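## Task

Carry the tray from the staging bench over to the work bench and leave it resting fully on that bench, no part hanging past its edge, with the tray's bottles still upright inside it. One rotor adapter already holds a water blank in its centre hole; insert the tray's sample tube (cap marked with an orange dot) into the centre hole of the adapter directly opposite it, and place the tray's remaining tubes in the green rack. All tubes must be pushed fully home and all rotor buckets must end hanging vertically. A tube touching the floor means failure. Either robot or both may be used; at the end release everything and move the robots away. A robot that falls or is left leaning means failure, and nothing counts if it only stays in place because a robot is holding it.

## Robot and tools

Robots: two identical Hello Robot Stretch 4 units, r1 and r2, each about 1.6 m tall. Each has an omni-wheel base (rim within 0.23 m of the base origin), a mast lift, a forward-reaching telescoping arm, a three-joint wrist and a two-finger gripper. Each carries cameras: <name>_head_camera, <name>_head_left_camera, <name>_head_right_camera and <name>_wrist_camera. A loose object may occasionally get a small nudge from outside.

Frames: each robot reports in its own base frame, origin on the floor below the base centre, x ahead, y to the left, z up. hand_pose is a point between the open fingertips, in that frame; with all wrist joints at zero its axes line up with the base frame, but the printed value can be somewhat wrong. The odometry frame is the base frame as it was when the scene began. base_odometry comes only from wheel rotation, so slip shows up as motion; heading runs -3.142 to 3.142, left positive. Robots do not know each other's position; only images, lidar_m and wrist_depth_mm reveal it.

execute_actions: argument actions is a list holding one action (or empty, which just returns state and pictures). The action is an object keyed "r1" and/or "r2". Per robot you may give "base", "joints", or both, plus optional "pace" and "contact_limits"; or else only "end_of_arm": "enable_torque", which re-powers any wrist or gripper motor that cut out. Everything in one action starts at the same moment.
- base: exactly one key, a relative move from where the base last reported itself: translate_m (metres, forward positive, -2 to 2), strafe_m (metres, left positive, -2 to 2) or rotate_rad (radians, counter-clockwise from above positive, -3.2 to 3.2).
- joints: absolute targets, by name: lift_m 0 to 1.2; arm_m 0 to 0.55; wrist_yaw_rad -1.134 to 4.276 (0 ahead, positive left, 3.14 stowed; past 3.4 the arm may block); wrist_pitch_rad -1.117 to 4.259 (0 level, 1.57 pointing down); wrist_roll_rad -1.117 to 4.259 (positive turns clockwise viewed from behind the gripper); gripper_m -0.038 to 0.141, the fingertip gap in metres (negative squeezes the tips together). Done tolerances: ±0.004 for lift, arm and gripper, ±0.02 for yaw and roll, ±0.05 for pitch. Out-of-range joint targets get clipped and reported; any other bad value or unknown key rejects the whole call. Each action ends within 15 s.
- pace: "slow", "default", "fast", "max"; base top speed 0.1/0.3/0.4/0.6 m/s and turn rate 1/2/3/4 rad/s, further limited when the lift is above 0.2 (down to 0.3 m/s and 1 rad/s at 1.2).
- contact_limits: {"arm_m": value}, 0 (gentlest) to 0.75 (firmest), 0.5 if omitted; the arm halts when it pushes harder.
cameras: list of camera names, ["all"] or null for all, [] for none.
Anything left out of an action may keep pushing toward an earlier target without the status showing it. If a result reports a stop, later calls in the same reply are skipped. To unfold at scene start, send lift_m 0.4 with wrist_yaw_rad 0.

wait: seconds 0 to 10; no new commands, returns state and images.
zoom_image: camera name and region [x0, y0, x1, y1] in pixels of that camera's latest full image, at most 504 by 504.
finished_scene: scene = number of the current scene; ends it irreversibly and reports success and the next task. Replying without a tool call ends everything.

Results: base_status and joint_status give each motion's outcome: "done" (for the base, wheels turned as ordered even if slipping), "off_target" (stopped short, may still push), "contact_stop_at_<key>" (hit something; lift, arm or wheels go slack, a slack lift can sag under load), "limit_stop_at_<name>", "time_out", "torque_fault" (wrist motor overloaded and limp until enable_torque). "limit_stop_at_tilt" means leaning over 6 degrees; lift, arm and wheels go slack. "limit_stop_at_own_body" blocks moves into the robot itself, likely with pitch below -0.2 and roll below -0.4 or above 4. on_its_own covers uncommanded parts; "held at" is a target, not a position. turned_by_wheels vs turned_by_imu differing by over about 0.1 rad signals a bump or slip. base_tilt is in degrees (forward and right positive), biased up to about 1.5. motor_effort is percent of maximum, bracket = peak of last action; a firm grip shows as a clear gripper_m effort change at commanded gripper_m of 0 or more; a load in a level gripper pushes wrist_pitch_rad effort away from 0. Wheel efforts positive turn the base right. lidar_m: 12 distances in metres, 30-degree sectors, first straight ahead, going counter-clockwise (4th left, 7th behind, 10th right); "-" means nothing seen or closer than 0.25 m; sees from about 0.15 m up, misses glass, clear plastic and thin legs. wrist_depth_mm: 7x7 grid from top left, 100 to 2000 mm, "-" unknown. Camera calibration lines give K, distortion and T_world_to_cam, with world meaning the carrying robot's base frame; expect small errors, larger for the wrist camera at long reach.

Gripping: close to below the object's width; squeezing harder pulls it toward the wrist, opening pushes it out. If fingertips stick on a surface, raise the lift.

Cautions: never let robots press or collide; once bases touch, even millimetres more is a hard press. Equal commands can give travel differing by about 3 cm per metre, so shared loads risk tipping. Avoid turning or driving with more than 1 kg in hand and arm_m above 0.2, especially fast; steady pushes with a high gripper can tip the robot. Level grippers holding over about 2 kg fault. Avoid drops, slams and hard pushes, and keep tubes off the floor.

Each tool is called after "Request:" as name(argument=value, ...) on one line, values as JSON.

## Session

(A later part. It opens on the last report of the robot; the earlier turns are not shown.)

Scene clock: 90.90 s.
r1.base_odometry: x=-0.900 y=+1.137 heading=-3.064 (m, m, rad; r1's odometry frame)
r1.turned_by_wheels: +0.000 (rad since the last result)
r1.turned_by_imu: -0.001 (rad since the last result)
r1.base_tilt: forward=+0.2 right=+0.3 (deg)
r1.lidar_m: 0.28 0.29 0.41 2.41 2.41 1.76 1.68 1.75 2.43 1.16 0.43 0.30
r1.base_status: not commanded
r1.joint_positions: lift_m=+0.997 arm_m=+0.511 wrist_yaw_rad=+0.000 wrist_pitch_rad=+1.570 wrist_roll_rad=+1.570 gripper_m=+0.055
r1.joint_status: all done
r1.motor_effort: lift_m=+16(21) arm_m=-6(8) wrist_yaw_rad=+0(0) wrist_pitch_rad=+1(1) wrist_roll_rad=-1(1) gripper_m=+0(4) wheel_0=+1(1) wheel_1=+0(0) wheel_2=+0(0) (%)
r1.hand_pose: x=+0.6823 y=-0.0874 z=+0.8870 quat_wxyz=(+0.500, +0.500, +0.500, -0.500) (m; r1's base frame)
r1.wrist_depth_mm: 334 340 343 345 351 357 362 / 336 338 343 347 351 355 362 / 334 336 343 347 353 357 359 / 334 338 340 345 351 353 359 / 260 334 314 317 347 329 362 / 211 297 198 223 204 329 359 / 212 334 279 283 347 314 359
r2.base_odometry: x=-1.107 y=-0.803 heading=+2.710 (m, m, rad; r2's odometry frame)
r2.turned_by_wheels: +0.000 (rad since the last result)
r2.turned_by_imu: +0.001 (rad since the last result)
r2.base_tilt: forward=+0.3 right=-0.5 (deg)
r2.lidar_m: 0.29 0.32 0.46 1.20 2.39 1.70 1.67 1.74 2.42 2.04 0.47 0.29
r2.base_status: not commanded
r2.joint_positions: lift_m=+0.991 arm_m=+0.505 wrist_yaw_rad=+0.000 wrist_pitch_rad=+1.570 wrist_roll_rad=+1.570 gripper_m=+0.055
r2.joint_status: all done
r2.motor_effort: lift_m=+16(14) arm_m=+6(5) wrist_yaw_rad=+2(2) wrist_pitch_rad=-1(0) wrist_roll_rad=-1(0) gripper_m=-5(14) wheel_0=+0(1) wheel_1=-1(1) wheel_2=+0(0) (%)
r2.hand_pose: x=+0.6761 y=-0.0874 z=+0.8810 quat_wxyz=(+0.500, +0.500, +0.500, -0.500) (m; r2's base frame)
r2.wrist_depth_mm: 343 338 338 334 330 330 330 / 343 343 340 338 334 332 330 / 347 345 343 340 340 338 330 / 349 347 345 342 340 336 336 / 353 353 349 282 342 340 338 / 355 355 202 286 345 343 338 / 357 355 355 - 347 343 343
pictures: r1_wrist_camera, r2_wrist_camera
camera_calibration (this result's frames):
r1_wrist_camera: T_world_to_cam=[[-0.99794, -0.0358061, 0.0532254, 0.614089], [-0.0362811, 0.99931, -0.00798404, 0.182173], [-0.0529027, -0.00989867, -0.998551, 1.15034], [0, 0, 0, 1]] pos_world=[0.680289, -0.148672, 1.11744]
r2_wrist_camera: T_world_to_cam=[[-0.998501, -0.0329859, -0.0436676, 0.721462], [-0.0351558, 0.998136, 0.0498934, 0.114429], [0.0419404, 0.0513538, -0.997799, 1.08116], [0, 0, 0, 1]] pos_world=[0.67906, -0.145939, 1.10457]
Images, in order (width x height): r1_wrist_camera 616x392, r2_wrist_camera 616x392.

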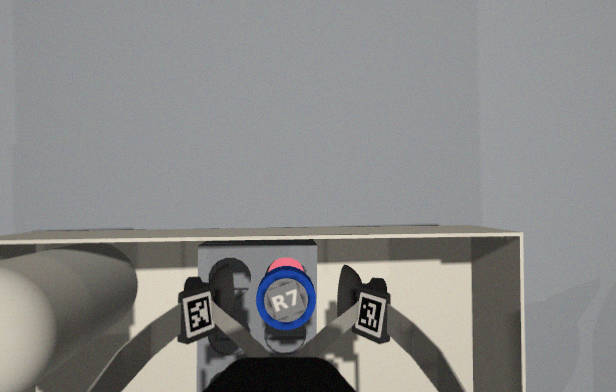

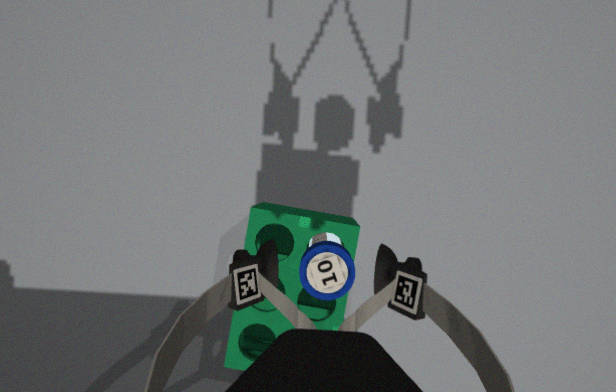

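Request:
execute_actions(actions=[{"r1":{"joints":{"gripper_m":0.012}},"r2":{"joints":{"lift_m":1.06}}}], cameras=[])

Request:
execute_actions(actions=[{"r1":{"joints":{"lift_m":1.11}},"r2":{"base":{"translate_m":-0.2},"joints":{"arm_m":0.1},"pace":"fast"}}], cameras=[])

Request:
execute_actions(actions=[{"r1":{"base":{"strafe_m":0.506},"joints":{"arm_m":0.487}},"r2":{"base":{"translate_m":-0.15},"joints":{"arm_m":0.0,"lift_m":0.72,"wrist_pitch_rad":0.1,"wrist_roll_rad":0},"pace":"fast"}}], cameras=["r1_wrist_camera","r2_wrist_camera"])

Request:
zoom_image(camera="r1_wrist_camera", region=[185, 168, 385, 348])

Scene clock: 96.13 s.
r1.base_odometry: x=-0.900 y=+1.137 heading=-3.064 (m, m, rad; r1's odometry frame)
r1.turned_by_wheels: +0.000 (rad since the last result)
r1.turned_by_imu: -0.001 (rad since the last result)
r1.base_tilt: forward=+0.2 right=+0.4 (deg)
r1.lidar_m: 0.29 0.30 0.42 2.40 2.43 1.76 1.68 1.75 2.41 1.15 0.43 0.30
r1.base_status: not commanded
r1.joint_positions: lift_m=+0.997 arm_m=+0.511 wrist_yaw_rad=+0.000 wrist_pitch_rad=+1.570 wrist_roll_rad=+1.570 gripper_m=+0.012
r1.joint_status: all done
r1.motor_effort: lift_m=+16(16) arm_m=-6(6) wrist_yaw_rad=+0(0) wrist_pitch_rad=+1(2) wrist_roll_rad=-1(1) gripper_m=-11(5) wheel_0=+1(1) wheel_1=+0(0) wheel_2=+0(0) (%)
r1.hand_pose: x=+0.6823 y=-0.0874 z=+0.8870 quat_wxyz=(+0.500, +0.500, +0.500, -0.500) (m; r1's base frame)
r1.wrist_depth_mm: 332 338 342 347 351 355 359 / 334 338 343 345 351 357 362 / 334 340 343 345 349 357 362 / 332 336 343 345 349 355 359 / 263 334 314 319 347 329 359 / 211 310 200 217 347 330 359 / 209 164 282 285 347 296 359
r2.base_odometry: x=-1.107 y=-0.803 heading=+2.710 (m, m, rad; r2's odometry frame)
r2.turned_by_wheels: +0.000 (rad since the last result)
r2.turned_by_imu: +0.002 (rad since the last result)
r2.base_tilt: forward=+0.4 right=-0.4 (deg)
r2.lidar_m: 0.28 0.32 0.45 1.26 2.39 1.73 1.65 1.75 2.41 2.02 0.46 0.25
r2.base_status: not commanded
r2.joint_positions: lift_m=+1.060 arm_m=+0.505 wrist_yaw_rad=+0.000 wrist_pitch_rad=+1.570 wrist_roll_rad=+1.570 gripper_m=+0.055
r2.joint_status: all done
r2.motor_effort: lift_m=+21(24) arm_m=+5(6) wrist_yaw_rad=+2(1) wrist_pitch_rad=+0(1) wrist_roll_rad=-1(0) gripper_m=-2(2) wheel_0=+1(0) wheel_1=-1(1) wheel_2=+0(1) (%)
r2.hand_pose: x=+0.6761 y=-0.0874 z=+0.9495 quat_wxyz=(+0.500, +0.500, +0.500, -0.500) (m; r2's base frame)
r2.wrist_depth_mm: 413 407 404 404 402 397 397 / 415 410 410 407 404 399 399 / 418 415 413 410 407 402 402 / 424 415 418 413 410 404 404 / 427 424 418 353 410 413 407 / 427 427 201 357 413 413 410 / 433 430 427 - 418 415 413
pictures: none
No camera images: the call's "cameras" was empty. Leave "cameras" out to get every camera's image.

Scene clock: 98.10 s.
r1.base_odometry: x=-0.900 y=+1.137 heading=-3.064 (m, m, rad; r1's odometry frame)
r1.turned_by_wheels: +0.000 (rad since the last result)
r1.turned_by_imu: -0.001 (rad since the last result)
r1.base_tilt: forward=+0.2 right=+0.4 (deg)
r1.lidar_m: 0.29 0.30 0.43 2.41 2.39 1.75 1.69 1.75 2.41 1.17 0.42 0.31
r1.base_status: not commanded
r1.joint_positions: lift_m=+1.110 arm_m=+0.511 wrist_yaw_rad=+0.000 wrist_pitch_rad=+1.570 wrist_roll_rad=+1.570 gripper_m=+0.012
r1.joint_status: all done
r1.motor_effort: lift_m=+23(24) arm_m=-7(7) wrist_yaw_rad=+0(0) wrist_pitch_rad=+1(1) wrist_roll_rad=-1(1) gripper_m=-12(10) wheel_0=+1(1) wheel_1=+0(0) wheel_2=+0(0) (%)
r1.hand_pose: x=+0.6823 y=-0.0874 z=+0.9994 quat_wxyz=(+0.500, +0.500, +0.500, -0.500) (m; r1's base frame)
r1.wrist_depth_mm: 442 445 452 459 466 473 480 / 442 449 455 459 462 469 477 / 439 445 452 455 466 473 480 / 442 445 452 459 462 469 473 / 439 368 445 449 462 469 477 / 289 322 199 218 442 469 477 / 436 164 445 394 459 469 473
r2.base_odometry: x=-0.926 y=-0.886 heading=+2.709 (m, m, rad; r2's odometry frame)
r2.turned_by_wheels: +0.000 (rad since the last result)
r2.turned_by_imu: +0.000 (rad since the last result)
r2.base_tilt: forward=+0.4 right=-0.4 (deg)
r2.lidar_m: 0.48 0.54 0.71 3.22 2.12 1.52 1.44 1.50 2.12 2.06 2.07 0.52
r2.base_status: done
r2.joint_positions: lift_m=+1.060 arm_m=+0.101 wrist_yaw_rad=+0.000 wrist_pitch_rad=+1.570 wrist_roll_rad=+1.570 gripper_m=+0.055
r2.joint_status: all done
r2.motor_effort: lift_m=+21(21) arm_m=-5(6) wrist_yaw_rad=+2(1) wrist_pitch_rad=-1(2) wrist_roll_rad=+0(0) gripper_m=-3(5) wheel_0=-1(3) wheel_1=+1(6) wheel_2=-2(11) (%)
r2.hand_pose: x=+0.2720 y=-0.0874 z=+0.9495 quat_wxyz=(+0.500, +0.500, +0.500, -0.500) (m; r2's base frame)
r2.wrist_depth_mm: 413 1182 1160 1182 1138 1160 1138 / 418 508 1182 1160 1182 1138 1138 / 421 1182 1205 1182 1182 1160 1182 / 424 1229 1205 1205 976 960 1160 / 424 1229 1182 1205 960 960 1182 / 430 1229 200 1229 991 1205 1182 / 430 439 1205 - 1229 1182 1182
pictures: none
No camera images: the call's "cameras" was empty. Leave "cameras" out to get every camera's image.

Scene clock: 101.10 s.
r1.base_odometry: x=-0.861 y=+0.632 heading=-3.065 (m, m, rad; r1's odometry frame)
r1.turned_by_wheels: +0.000 (rad since the last result)
r1.turned_by_imu: -0.002 (rad since the last result)
r1.base_tilt: forward=+0.2 right=+0.3 (deg)
r1.lidar_m: 0.28 0.30 1.96 1.92 2.43 1.74 1.68 1.76 2.41 1.22 0.41 0.30
r1.base_status: done
r1.joint_positions: lift_m=+1.110 arm_m=+0.488 wrist_yaw_rad=+0.000 wrist_pitch_rad=+1.570 wrist_roll_rad=+1.570 gripper_m=+0.012
r1.joint_status: all done
r1.motor_effort: lift_m=+22(23) arm_m=-6(6) wrist_yaw_rad=+0(0) wrist_pitch_rad=+1(2) wrist_roll_rad=-1(1) gripper_m=-12(15) wheel_0=+2(9) wheel_1=-2(4) wheel_2=+0(0) (%)
r1.hand_pose: x=+0.6593 y=-0.0874 z=+0.9995 quat_wxyz=(+0.500, +0.500, +0.500, -0.500) (m; r1's base frame)
r1.wrist_depth_mm: 439 421 427 430 430 473 1229 / 442 449 452 459 466 473 1229 / 439 442 452 459 466 469 477 / 439 445 455 455 462 469 477 / 442 442 445 427 462 469 477 / 442 442 199 218 459 466 477 / 439 164 394 394 462 469 477
r2.base_odometry: x=-0.789 y=-0.949 heading=+2.709 (m, m, rad; r2's odometry frame)
r2.turned_by_wheels: +0.000 (rad since the last result)
r2.turned_by_imu: +0.001 (rad since the last result)
r2.base_tilt: forward=+0.2 right=-0.4 (deg)
r2.lidar_m: 0.64 0.66 0.94 3.21 1.93 1.36 1.29 1.36 1.91 2.68 2.11 0.67
r2.base_status: done
r2.joint_positions: lift_m=+0.720 arm_m=+0.001 wrist_yaw_rad=+0.000 wrist_pitch_rad=+0.103 wrist_roll_rad=+0.000 gripper_m=+0.055
r2.joint_status: all done
r2.motor_effort: lift_m=+16(18) arm_m=-5(6) wrist_yaw_rad=+2(3) wrist_pitch_rad=-9(15) wrist_roll_rad=+0(5) gripper_m=-3(4) wheel_0=-1(4) wheel_1=+0(6) wheel_2=+1(10) (%)
r2.hand_pose: x=+0.4588 y=-0.0874 z=+0.8688 quat_wxyz=(+0.999, +0.000, +0.051, +0.000) (m; r2's base frame)
r2.wrist_depth_mm: - - - 1499 - - - / - - - - - - - / - - - - - - - / 640 683 891 1060 - - - / 535 544 559 574 603 - - / 517 500 200 449 442 439 - / 1499 1464 1537 - 1499 488 1661
pictures: r1_wrist_camera, r2_wrist_camera
camera_calibration (this result's frames):
r1_wrist_camera: T_world_to_cam=[[-0.997939, -0.0357307, 0.0533061, 0.585039], [-0.0362062, 0.999312, -0.00798112, 0.182183], [-0.0529843, -0.00989468, -0.998546, 1.26153], [0, 0, 0, 1]] pos_world=[0.657271, -0.148672, 1.22997]
r2_wrist_camera: T_world_to_cam=[[0.0459686, -0.998561, 0.0276109, -0.121625], [-0.152131, -0.0343157, -0.987764, 0.972349], [0.987291, 0.0412057, -0.15349, -0.0899912], [0, 0, 0, 1]] pos_world=[0.242363, -0.084375, 0.949997]
Images, in order (width x height): r1_wrist_camera 616x392, r2_wrist_camera 616x392.

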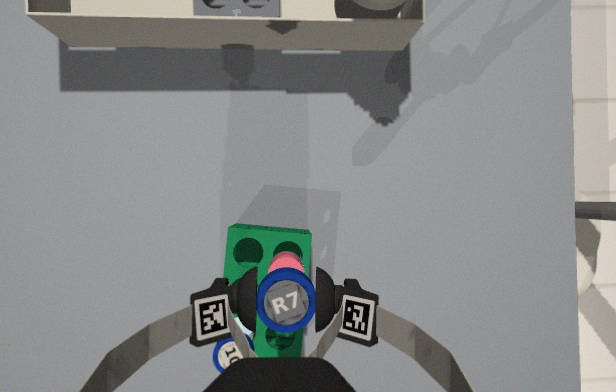

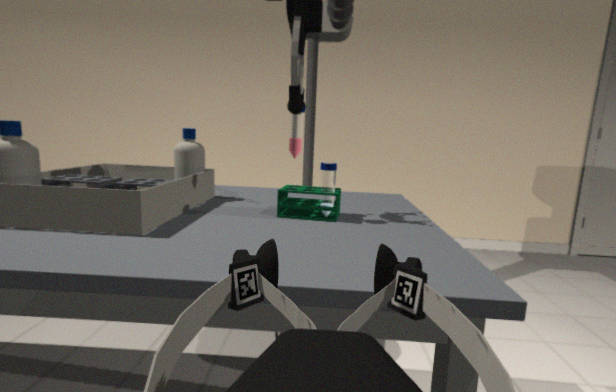

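Region (185, 168, 385, 348) of r1_wrist_camera's 616x392 image, scaled by 2.520; it fills the top 454 rows of this view, and the rest is white.

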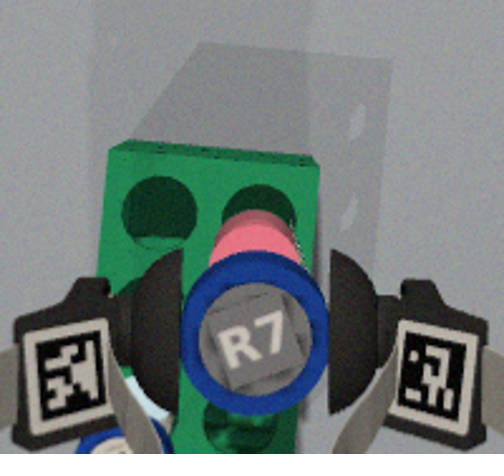

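Request:
execute_actions(actions=[{"r1":{"joints":{"arm_m":0.4855,"lift_m":0.997},"pace":"slow"}}], cameras=["r1_wrist_camera"])

Scene clock: 103.73 s.
r1.base_odometry: x=-0.861 y=+0.632 heading=-3.065 (m, m, rad; r1's odometry frame)
r1.turned_by_wheels: +0.000 (rad since the last result)
r1.turned_by_imu: -0.001 (rad since the last result)
r1.base_tilt: forward=+0.1 right=+0.3 (deg)
r1.lidar_m: 0.28 0.30 1.97 1.93 2.43 1.76 1.69 1.76 2.40 1.21 0.42 0.30
r1.base_status: not commanded
r1.joint_positions: lift_m=+0.997 arm_m=+0.487 wrist_yaw_rad=+0.000 wrist_pitch_rad=+1.570 wrist_roll_rad=+1.570 gripper_m=+0.012
r1.joint_status: all done
r1.motor_effort: lift_m=+16(22) arm_m=-7(6) wrist_yaw_rad=+0(0) wrist_pitch_rad=+1(1) wrist_roll_rad=-1(1) gripper_m=-10(16) wheel_0=+2(2) wheel_1=-2(2) wheel_2=+0(0) (%)
r1.hand_pose: x=+0.6578 y=-0.0874 z=+0.8870 quat_wxyz=(+0.500, +0.500, +0.500, -0.500) (m; r1's base frame)
r1.wrist_depth_mm: 332 340 343 345 349 355 362 / 334 340 343 345 351 357 362 / 332 340 342 345 349 355 362 / 334 336 342 345 351 355 359 / 336 338 336 345 351 355 359 / 332 338 200 218 349 355 359 / 332 164 282 286 347 355 359
r2.base_odometry: x=-0.789 y=-0.949 heading=+2.709 (m, m, rad; r2's odometry frame)
r2.turned_by_wheels: +0.000 (rad since the last result)
r2.turned_by_imu: +0.001 (rad since the last result)
r2.base_tilt: forward=+0.3 right=-0.4 (deg)
r2.lidar_m: 0.63 0.66 0.94 3.23 1.90 1.36 1.30 1.37 1.89 2.66 2.12 0.66
r2.base_status: not commanded
r2.joint_positions: lift_m=+0.720 arm_m=+0.001 wrist_yaw_rad=+0.000 wrist_pitch_rad=+0.103 wrist_roll_rad=+0.000 gripper_m=+0.055
r2.joint_status: not commanded
r2.motor_effort: lift_m=+16(16) arm_m=-5(5) wrist_yaw_rad=+2(1) wrist_pitch_rad=-8(8) wrist_roll_rad=+0(0) gripper_m=-5(2) wheel_0=-1(1) wheel_1=+0(0) wheel_2=+0(0) (%)
r2.hand_pose: x=+0.4588 y=-0.0874 z=+0.8688 quat_wxyz=(+0.999, +0.000, +0.051, +0.000) (m; r2's base frame)
r2.wrist_depth_mm: - - - 788 - - - / - - - - - - - / - - - - - - - / 647 691 904 917 - - - / 535 539 549 574 591 - - / 512 508 200 449 445 439 - / 1499 1397 1537 - 1499 492 1618
pictures: r1_wrist_camera
camera_calibration (this result's frames):
r1_wrist_camera: T_world_to_cam=[[-0.997939, -0.0357311, 0.0533061, 0.589573], [-0.0362066, 0.999312, -0.00798112, 0.181232], [-0.0529843, -0.00989471, -0.998546, 1.1491], [0, 0, 0, 1]] pos_world=[0.655803, -0.148672, 1.11744]
Images, in order (width x height): r1_wrist_camera 616x392.

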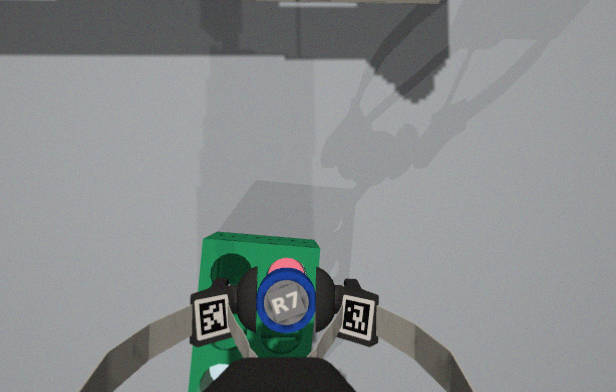

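Request:
execute_actions(actions=[{"r1":{"joints":{"lift_m":0.994,"gripper_m":0.055}}}], cameras=[])

Request:
execute_actions(actions=[{"r1":{"joints":{"lift_m":1.06},"pace":"fast"}}], cameras=[])

Request:
execute_actions(actions=[{"r1":{"base":{"translate_m":-0.3},"joints":{"arm_m":0.01},"pace":"fast"}}], cameras=["r1_head_right_camera","r2_wrist_camera"])

Request:
zoom_image(camera="r2_wrist_camera", region=[250, 140, 370, 240])

Scene clock: 106.00 s.
r1.base_odometry: x=-0.861 y=+0.632 heading=-3.065 (m, m, rad; r1's odometry frame)
r1.turned_by_wheels: +0.000 (rad since the last result)
r1.turned_by_imu: -0.001 (rad since the last result)
r1.base_tilt: forward=+0.2 right=+0.3 (deg)
r1.lidar_m: 0.28 0.29 1.96 1.93 2.42 1.76 1.67 1.75 2.42 1.20 0.42 0.31
r1.base_status: not commanded
r1.joint_positions: lift_m=+0.994 arm_m=+0.487 wrist_yaw_rad=+0.000 wrist_pitch_rad=+1.570 wrist_roll_rad=+1.570 gripper_m=+0.055
r1.joint_status: all done
r1.motor_effort: lift_m=+16(17) arm_m=-7(7) wrist_yaw_rad=+0(1) wrist_pitch_rad=+1(1) wrist_roll_rad=-1(1) gripper_m=-4(9) wheel_0=+2(2) wheel_1=-2(2) wheel_2=+0(0) (%)
r1.hand_pose: x=+0.6578 y=-0.0874 z=+0.8840 quat_wxyz=(+0.500, +0.500, +0.500, -0.500) (m; r1's base frame)
r1.wrist_depth_mm: 332 336 340 343 349 353 357 / 330 336 340 345 349 353 357 / 330 338 340 345 347 351 357 / 332 334 340 343 349 351 355 / 330 334 334 334 347 353 357 / 330 334 198 223 204 353 355 / 329 332 281 283 345 351 355
r2.base_odometry: x=-0.789 y=-0.949 heading=+2.709 (m, m, rad; r2's odometry frame)
r2.turned_by_wheels: +0.000 (rad since the last result)
r2.turned_by_imu: +0.001 (rad since the last result)
r2.base_tilt: forward=+0.3 right=-0.4 (deg)
r2.lidar_m: 0.62 0.66 0.94 3.21 1.93 1.36 1.29 1.37 1.89 2.69 2.10 0.66
r2.base_status: not commanded
r2.joint_positions: lift_m=+0.720 arm_m=+0.001 wrist_yaw_rad=+0.000 wrist_pitch_rad=+0.103 wrist_roll_rad=+0.000 gripper_m=+0.055
r2.joint_status: not commanded
r2.motor_effort: lift_m=+16(16) arm_m=-6(5) wrist_yaw_rad=+2(2) wrist_pitch_rad=-8(8) wrist_roll_rad=+0(1) gripper_m=-3(3) wheel_0=-1(1) wheel_1=+0(0) wheel_2=+0(1) (%)
r2.hand_pose: x=+0.4588 y=-0.0874 z=+0.8688 quat_wxyz=(+0.999, +0.000, +0.051, +0.000) (m; r2's base frame)
r2.wrist_depth_mm: - - - 768 - - - / - - - - - - - / - - - - - - - / 640 683 904 866 - - - / 530 549 559 564 597 - - / 517 512 201 452 442 442 - / 1464 1430 1537 - 1499 496 1661
pictures: none
No camera images: the call's "cameras" was empty. Leave "cameras" out to get every camera's image.

Scene clock: 107.00 s.
r1.base_odometry: x=-0.861 y=+0.632 heading=-3.065 (m, m, rad; r1's odometry frame)
r1.turned_by_wheels: +0.000 (rad since the last result)
r1.turned_by_imu: +0.000 (rad since the last result)
r1.base_tilt: forward=+0.2 right=+0.4 (deg)
r1.lidar_m: 0.28 0.30 1.95 1.92 2.41 1.75 1.68 1.75 2.40 1.23 0.42 0.32
r1.base_status: not commanded
r1.joint_positions: lift_m=+1.060 arm_m=+0.487 wrist_yaw_rad=+0.000 wrist_pitch_rad=+1.570 wrist_roll_rad=+1.570 gripper_m=+0.055
r1.joint_status: all done
r1.motor_effort: lift_m=+22(23) arm_m=-7(7) wrist_yaw_rad=+0(0) wrist_pitch_rad=+1(1) wrist_roll_rad=-1(0) gripper_m=-4(1) wheel_0=+2(2) wheel_1=-2(2) wheel_2=+0(0) (%)
r1.hand_pose: x=+0.6578 y=-0.0874 z=+0.9495 quat_wxyz=(+0.500, +0.500, +0.500, -0.500) (m; r1's base frame)
r1.wrist_depth_mm: 392 397 399 402 404 418 424 / 394 402 404 413 415 421 427 / 394 399 402 407 415 418 427 / 394 399 404 407 413 421 424 / 394 397 397 407 415 418 427 / 392 397 198 349 204 418 421 / 392 397 314 347 410 415 427
r2.base_odometry: x=-0.789 y=-0.949 heading=+2.709 (m, m, rad; r2's odometry frame)
r2.turned_by_wheels: +0.000 (rad since the last result)
r2.turned_by_imu: +0.000 (rad since the last result)
r2.base_tilt: forward=+0.3 right=-0.4 (deg)
r2.lidar_m: 0.60 0.67 0.95 3.22 1.93 1.35 1.31 1.38 1.86 2.68 2.10 0.68
r2.base_status: not commanded
r2.joint_positions: lift_m=+0.720 arm_m=+0.001 wrist_yaw_rad=+0.000 wrist_pitch_rad=+0.103 wrist_roll_rad=+0.000 gripper_m=+0.055
r2.joint_status: not commanded
r2.motor_effort: lift_m=+16(16) arm_m=-5(5) wrist_yaw_rad=+1(2) wrist_pitch_rad=-8(8) wrist_roll_rad=-1(0) gripper_m=-4(2) wheel_0=-1(1) wheel_1=+0(0) wheel_2=+0(0) (%)
r2.hand_pose: x=+0.4588 y=-0.0874 z=+0.8688 quat_wxyz=(+0.999, +0.000, +0.051, +0.000) (m; r2's base frame)
r2.wrist_depth_mm: - - - 798 - - - / - - - - - - - / - - - - - - - / 640 683 891 854 - - - / 535 544 554 580 597 - - / 517 512 201 452 445 439 - / 1499 1397 1537 - 1499 492 1618
pictures: none
No camera images: the call's "cameras" was empty. Leave "cameras" out to get every camera's image.

Scene clock: 109.33 s.
r1.base_odometry: x=-0.562 y=+0.655 heading=-3.065 (m, m, rad; r1's odometry frame)
r1.turned_by_wheels: +0.000 (rad since the last result)
r1.turned_by_imu: +0.000 (rad since the last result)
r1.base_tilt: forward=+0.2 right=+0.4 (deg)
r1.lidar_m: 0.58 0.61 2.00 2.37 1.98 1.44 1.38 1.46 1.98 3.32 0.85 0.60
r1.base_status: done
r1.joint_positions: lift_m=+1.060 arm_m=+0.011 wrist_yaw_rad=+0.000 wrist_pitch_rad=+1.570 wrist_roll_rad=+1.570 gripper_m=+0.055
r1.joint_status: all done
r1.motor_effort: lift_m=+22(22) arm_m=-6(7) wrist_yaw_rad=+1(0) wrist_pitch_rad=+0(0) wrist_roll_rad=-1(0) gripper_m=-1(3) wheel_0=-1(4) wheel_1=+0(7) wheel_2=-1(11) (%)
r1.hand_pose: x=+0.1821 y=-0.0874 z=+0.9495 quat_wxyz=(+0.500, +0.500, +0.500, -0.500) (m; r1's base frame)
r1.wrist_depth_mm: 1098 1118 1138 1160 1182 1182 1182 / 1118 1118 1118 1160 1182 1182 1205 / 1118 1138 1118 1138 1182 1205 1205 / 1118 1138 1160 960 960 1182 1182 / 1118 1138 1138 931 960 1182 345 / 1118 1138 198 946 204 1182 1205 / 842 904 1118 1160 1182 1182 1205
r2.base_odometry: x=-0.789 y=-0.949 heading=+2.709 (m, m, rad; r2's odometry frame)
r2.turned_by_wheels: +0.000 (rad since the last result)
r2.turned_by_imu: +0.001 (rad since the last result)
r2.base_tilt: forward=+0.1 right=-0.4 (deg)
r2.lidar_m: 0.63 0.67 0.94 3.23 1.92 1.38 1.30 1.39 1.90 2.66 2.07 0.68
r2.base_status: not commanded
r2.joint_positions: lift_m=+0.720 arm_m=+0.001 wrist_yaw_rad=+0.000 wrist_pitch_rad=+0.103 wrist_roll_rad=+0.000 gripper_m=+0.055
r2.joint_status: not commanded
r2.motor_effort: lift_m=+16(15) arm_m=-5(5) wrist_yaw_rad=+2(2) wrist_pitch_rad=-8(8) wrist_roll_rad=+0(1) gripper_m=-3(3) wheel_0=-1(1) wheel_1=+0(0) wheel_2=+0(0) (%)
r2.hand_pose: x=+0.4588 y=-0.0874 z=+0.8688 quat_wxyz=(+0.999, +0.000, +0.051, +0.000) (m; r2's base frame)
r2.wrist_depth_mm: - - - - - - - / - - - - - - - / - - - - - - - / 634 683 904 866 - - - / 535 549 554 569 591 - - / 517 504 201 452 445 439 - / 1464 1430 1576 - 1499 488 1661
pictures: r1_head_right_camera, r2_wrist_camera
camera_calibration (this result's frames):
r2_wrist_camera: T_world_to_cam=[[0.0459686, -0.998561, 0.027611, -0.121625], [-0.152131, -0.0343158, -0.987764, 0.972349], [0.987291, 0.0412056, -0.15349, -0.0899913], [0, 0, 0, 1]] pos_world=[0.242363, -0.084375, 0.949997]
Images, in order (width x height): r1_head_right_camera 420x672, r2_wrist_camera 616x392.

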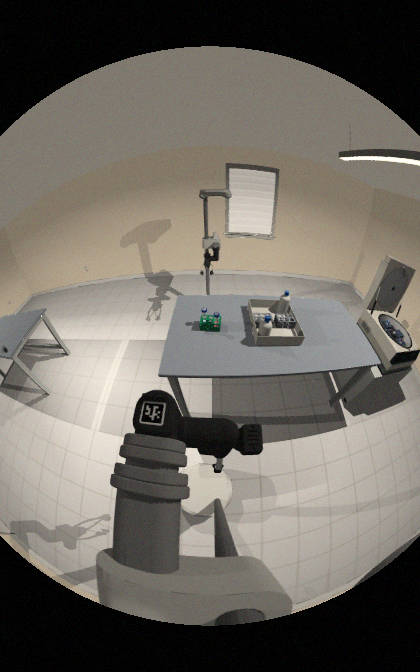

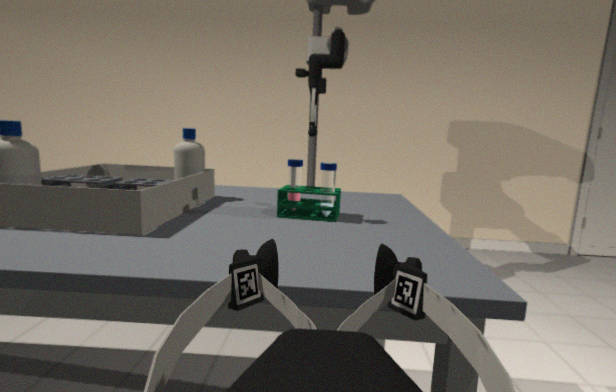

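Region (250, 140, 370, 240) of r2_wrist_camera's 616x392 image, scaled by 4.200.

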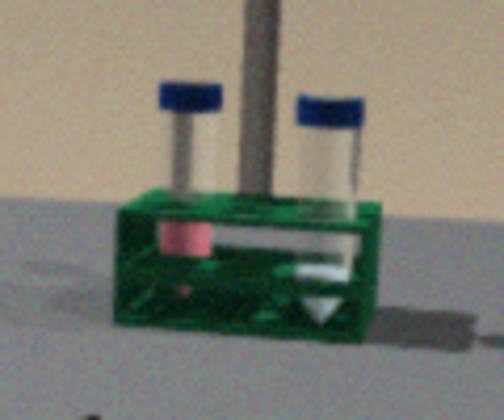

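Request:
execute_actions(actions=[])

Scene clock: 111.27 s.
r1.base_odometry: x=-0.562 y=+0.655 heading=-3.065 (m, m, rad; r1's odometry frame)
r1.turned_by_wheels: +0.000 (rad since the last result)
r1.turned_by_imu: -0.001 (rad since the last result)
r1.base_tilt: forward=+0.1 right=+0.3 (deg)
r1.lidar_m: 0.57 0.61 2.00 2.37 1.98 1.45 1.39 1.44 1.98 3.31 0.85 0.60
r1.base_status: done
r1.joint_positions: lift_m=+1.060 arm_m=+0.011 wrist_yaw_rad=+0.000 wrist_pitch_rad=+1.570 wrist_roll_rad=+1.570 gripper_m=+0.055
r1.joint_status: all done
r1.motor_effort: lift_m=+22(22) arm_m=-6(7) wrist_yaw_rad=+1(0) wrist_pitch_rad=+0(0) wrist_roll_rad=-1(0) gripper_m=-1(3) wheel_0=-1(4) wheel_1=+0(7) wheel_2=-1(11) (%)
r1.hand_pose: x=+0.1821 y=-0.0874 z=+0.9495 quat_wxyz=(+0.500, +0.500, +0.500, -0.500) (m; r1's base frame)
r1.wrist_depth_mm: 1118 1138 1138 1160 1182 1182 1205 / 1118 1138 1138 1138 1182 1182 1205 / 1098 1138 1118 1138 1160 1182 1229 / 1118 1138 1160 976 960 1182 1205 / 1138 1138 1118 960 960 1182 343 / 1118 1118 198 931 204 1182 1205 / 842 917 1138 1138 1160 1182 1182
r2.base_odometry: x=-0.789 y=-0.949 heading=+2.709 (m, m, rad; r2's odometry frame)
r2.turned_by_wheels: +0.000 (rad since the last result)
r2.turned_by_imu: +0.001 (rad since the last result)
r2.base_tilt: forward=+0.3 right=-0.4 (deg)
r2.lidar_m: 0.63 0.69 0.96 3.21 1.91 1.33 1.31 1.36 1.91 2.69 2.11 0.67
r2.base_status: not commanded
r2.joint_positions: lift_m=+0.720 arm_m=+0.001 wrist_yaw_rad=+0.000 wrist_pitch_rad=+0.103 wrist_roll_rad=+0.000 gripper_m=+0.055
r2.joint_status: not commanded
r2.motor_effort: lift_m=+16(15) arm_m=-5(5) wrist_yaw_rad=+2(2) wrist_pitch_rad=-8(8) wrist_roll_rad=+0(1) gripper_m=-3(3) wheel_0=-1(1) wheel_1=+0(0) wheel_2=+0(0) (%)
r2.hand_pose: x=+0.4588 y=-0.0874 z=+0.8688 quat_wxyz=(+0.999, +0.000, +0.051, +0.000) (m; r2's base frame)
r2.wrist_depth_mm: - - - - - - - / - - - - - - - / - - - - - - - / 640 691 891 854 - - - / 530 544 554 574 597 - - / 517 512 200 449 445 439 - / 1537 1464 1537 - 1464 488 1661
pictures: r1_head_camera, r1_head_left_camera, r1_head_right_camera, r1_wrist_camera, r2_head_camera, r2_head_left_camera, r2_head_right_camera, r2_wrist_camera
camera_calibration (this result's frames):
r1_wrist_camera: T_world_to_cam=[[-0.997933, -0.0353289, 0.0536816, 0.1112], [-0.0358069, 0.999327, -0.00796754, 0.164423], [-0.053364, -0.00987324, -0.998526, 1.18634], [0, 0, 0, 1]] pos_world=[0.180165, -0.148671, 1.17993]
r2_wrist_camera: T_world_to_cam=[[0.0459686, -0.998561, 0.027611, -0.121625], [-0.152131, -0.0343158, -0.987764, 0.972349], [0.987291, 0.0412057, -0.15349, -0.0899912], [0, 0, 0, 1]] pos_world=[0.242363, -0.084375, 0.949997]
Images, in order (width x height): r1_head_camera 420x560, r1_head_left_camera 420x672, r1_head_right_camera 420x672, r1_wrist_camera 616x392, r2_head_camera 420x560, r2_head_left_camera 420x672, r2_head_right_camera 420x672, r2_wrist_camera 616x392.

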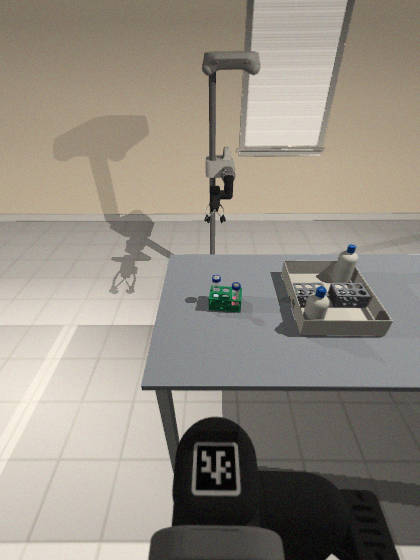

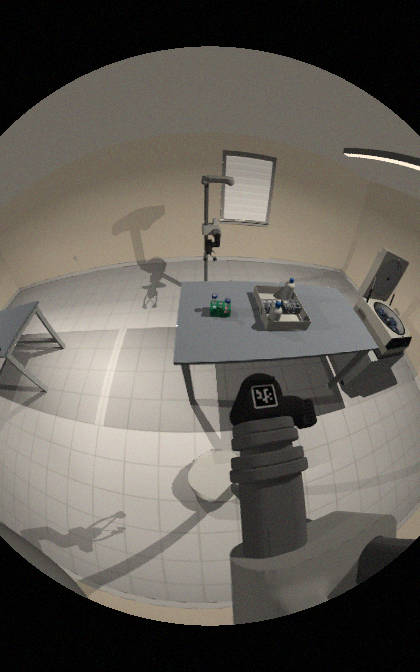

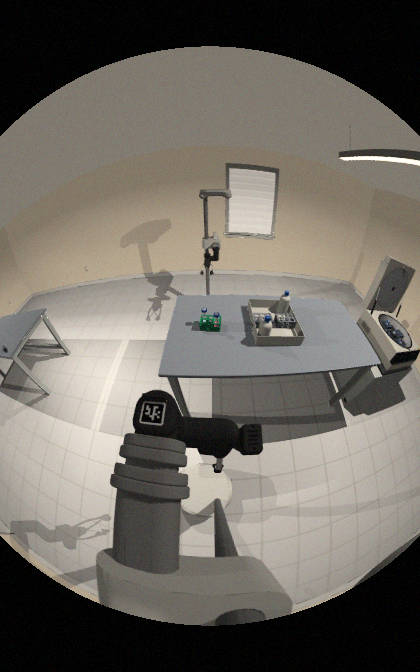

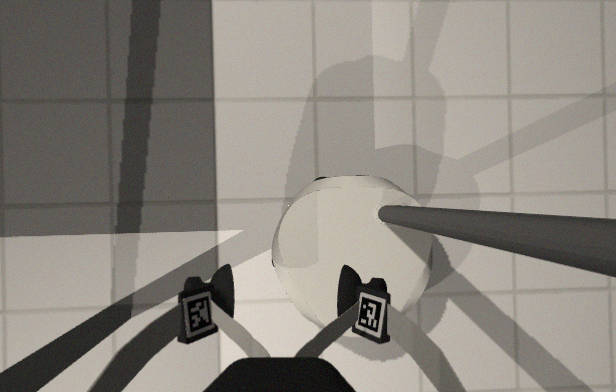

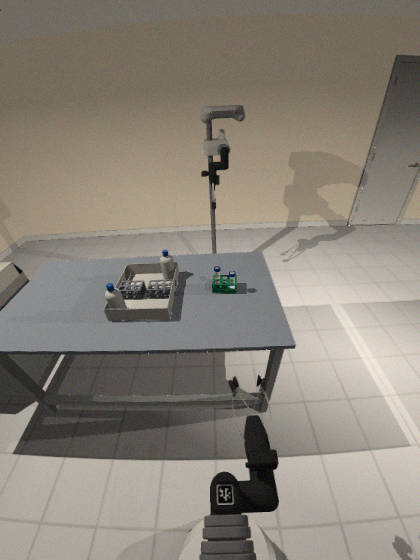

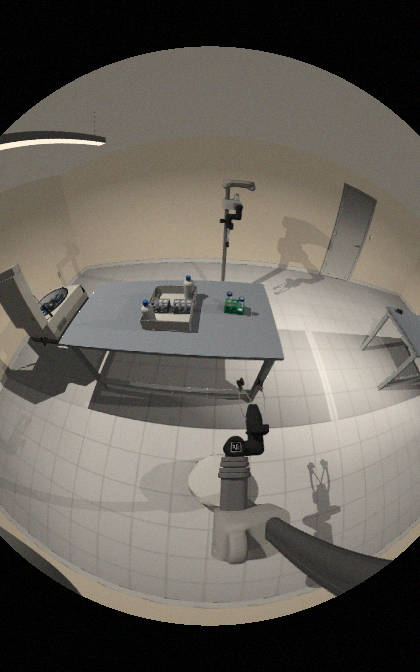

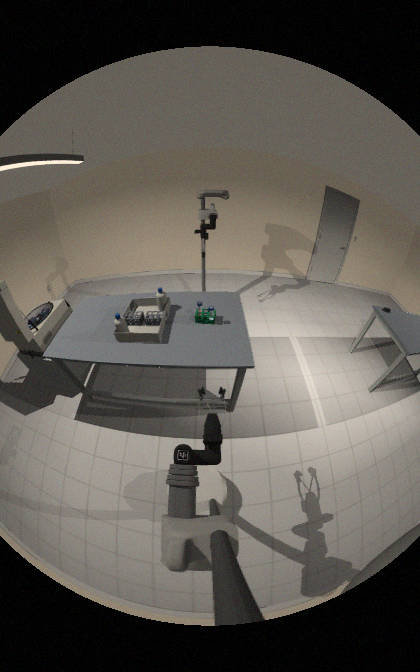

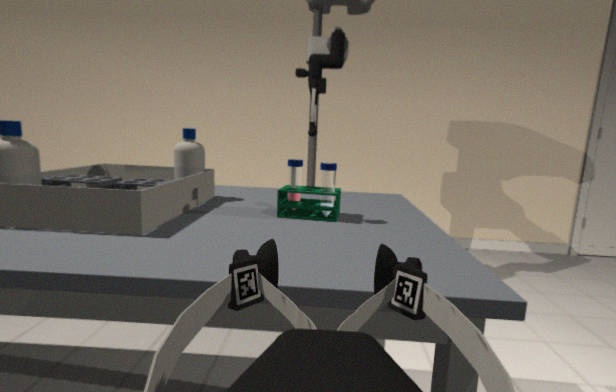

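Request:
finished_scene(scene=2)

The scene is finished: the task was done.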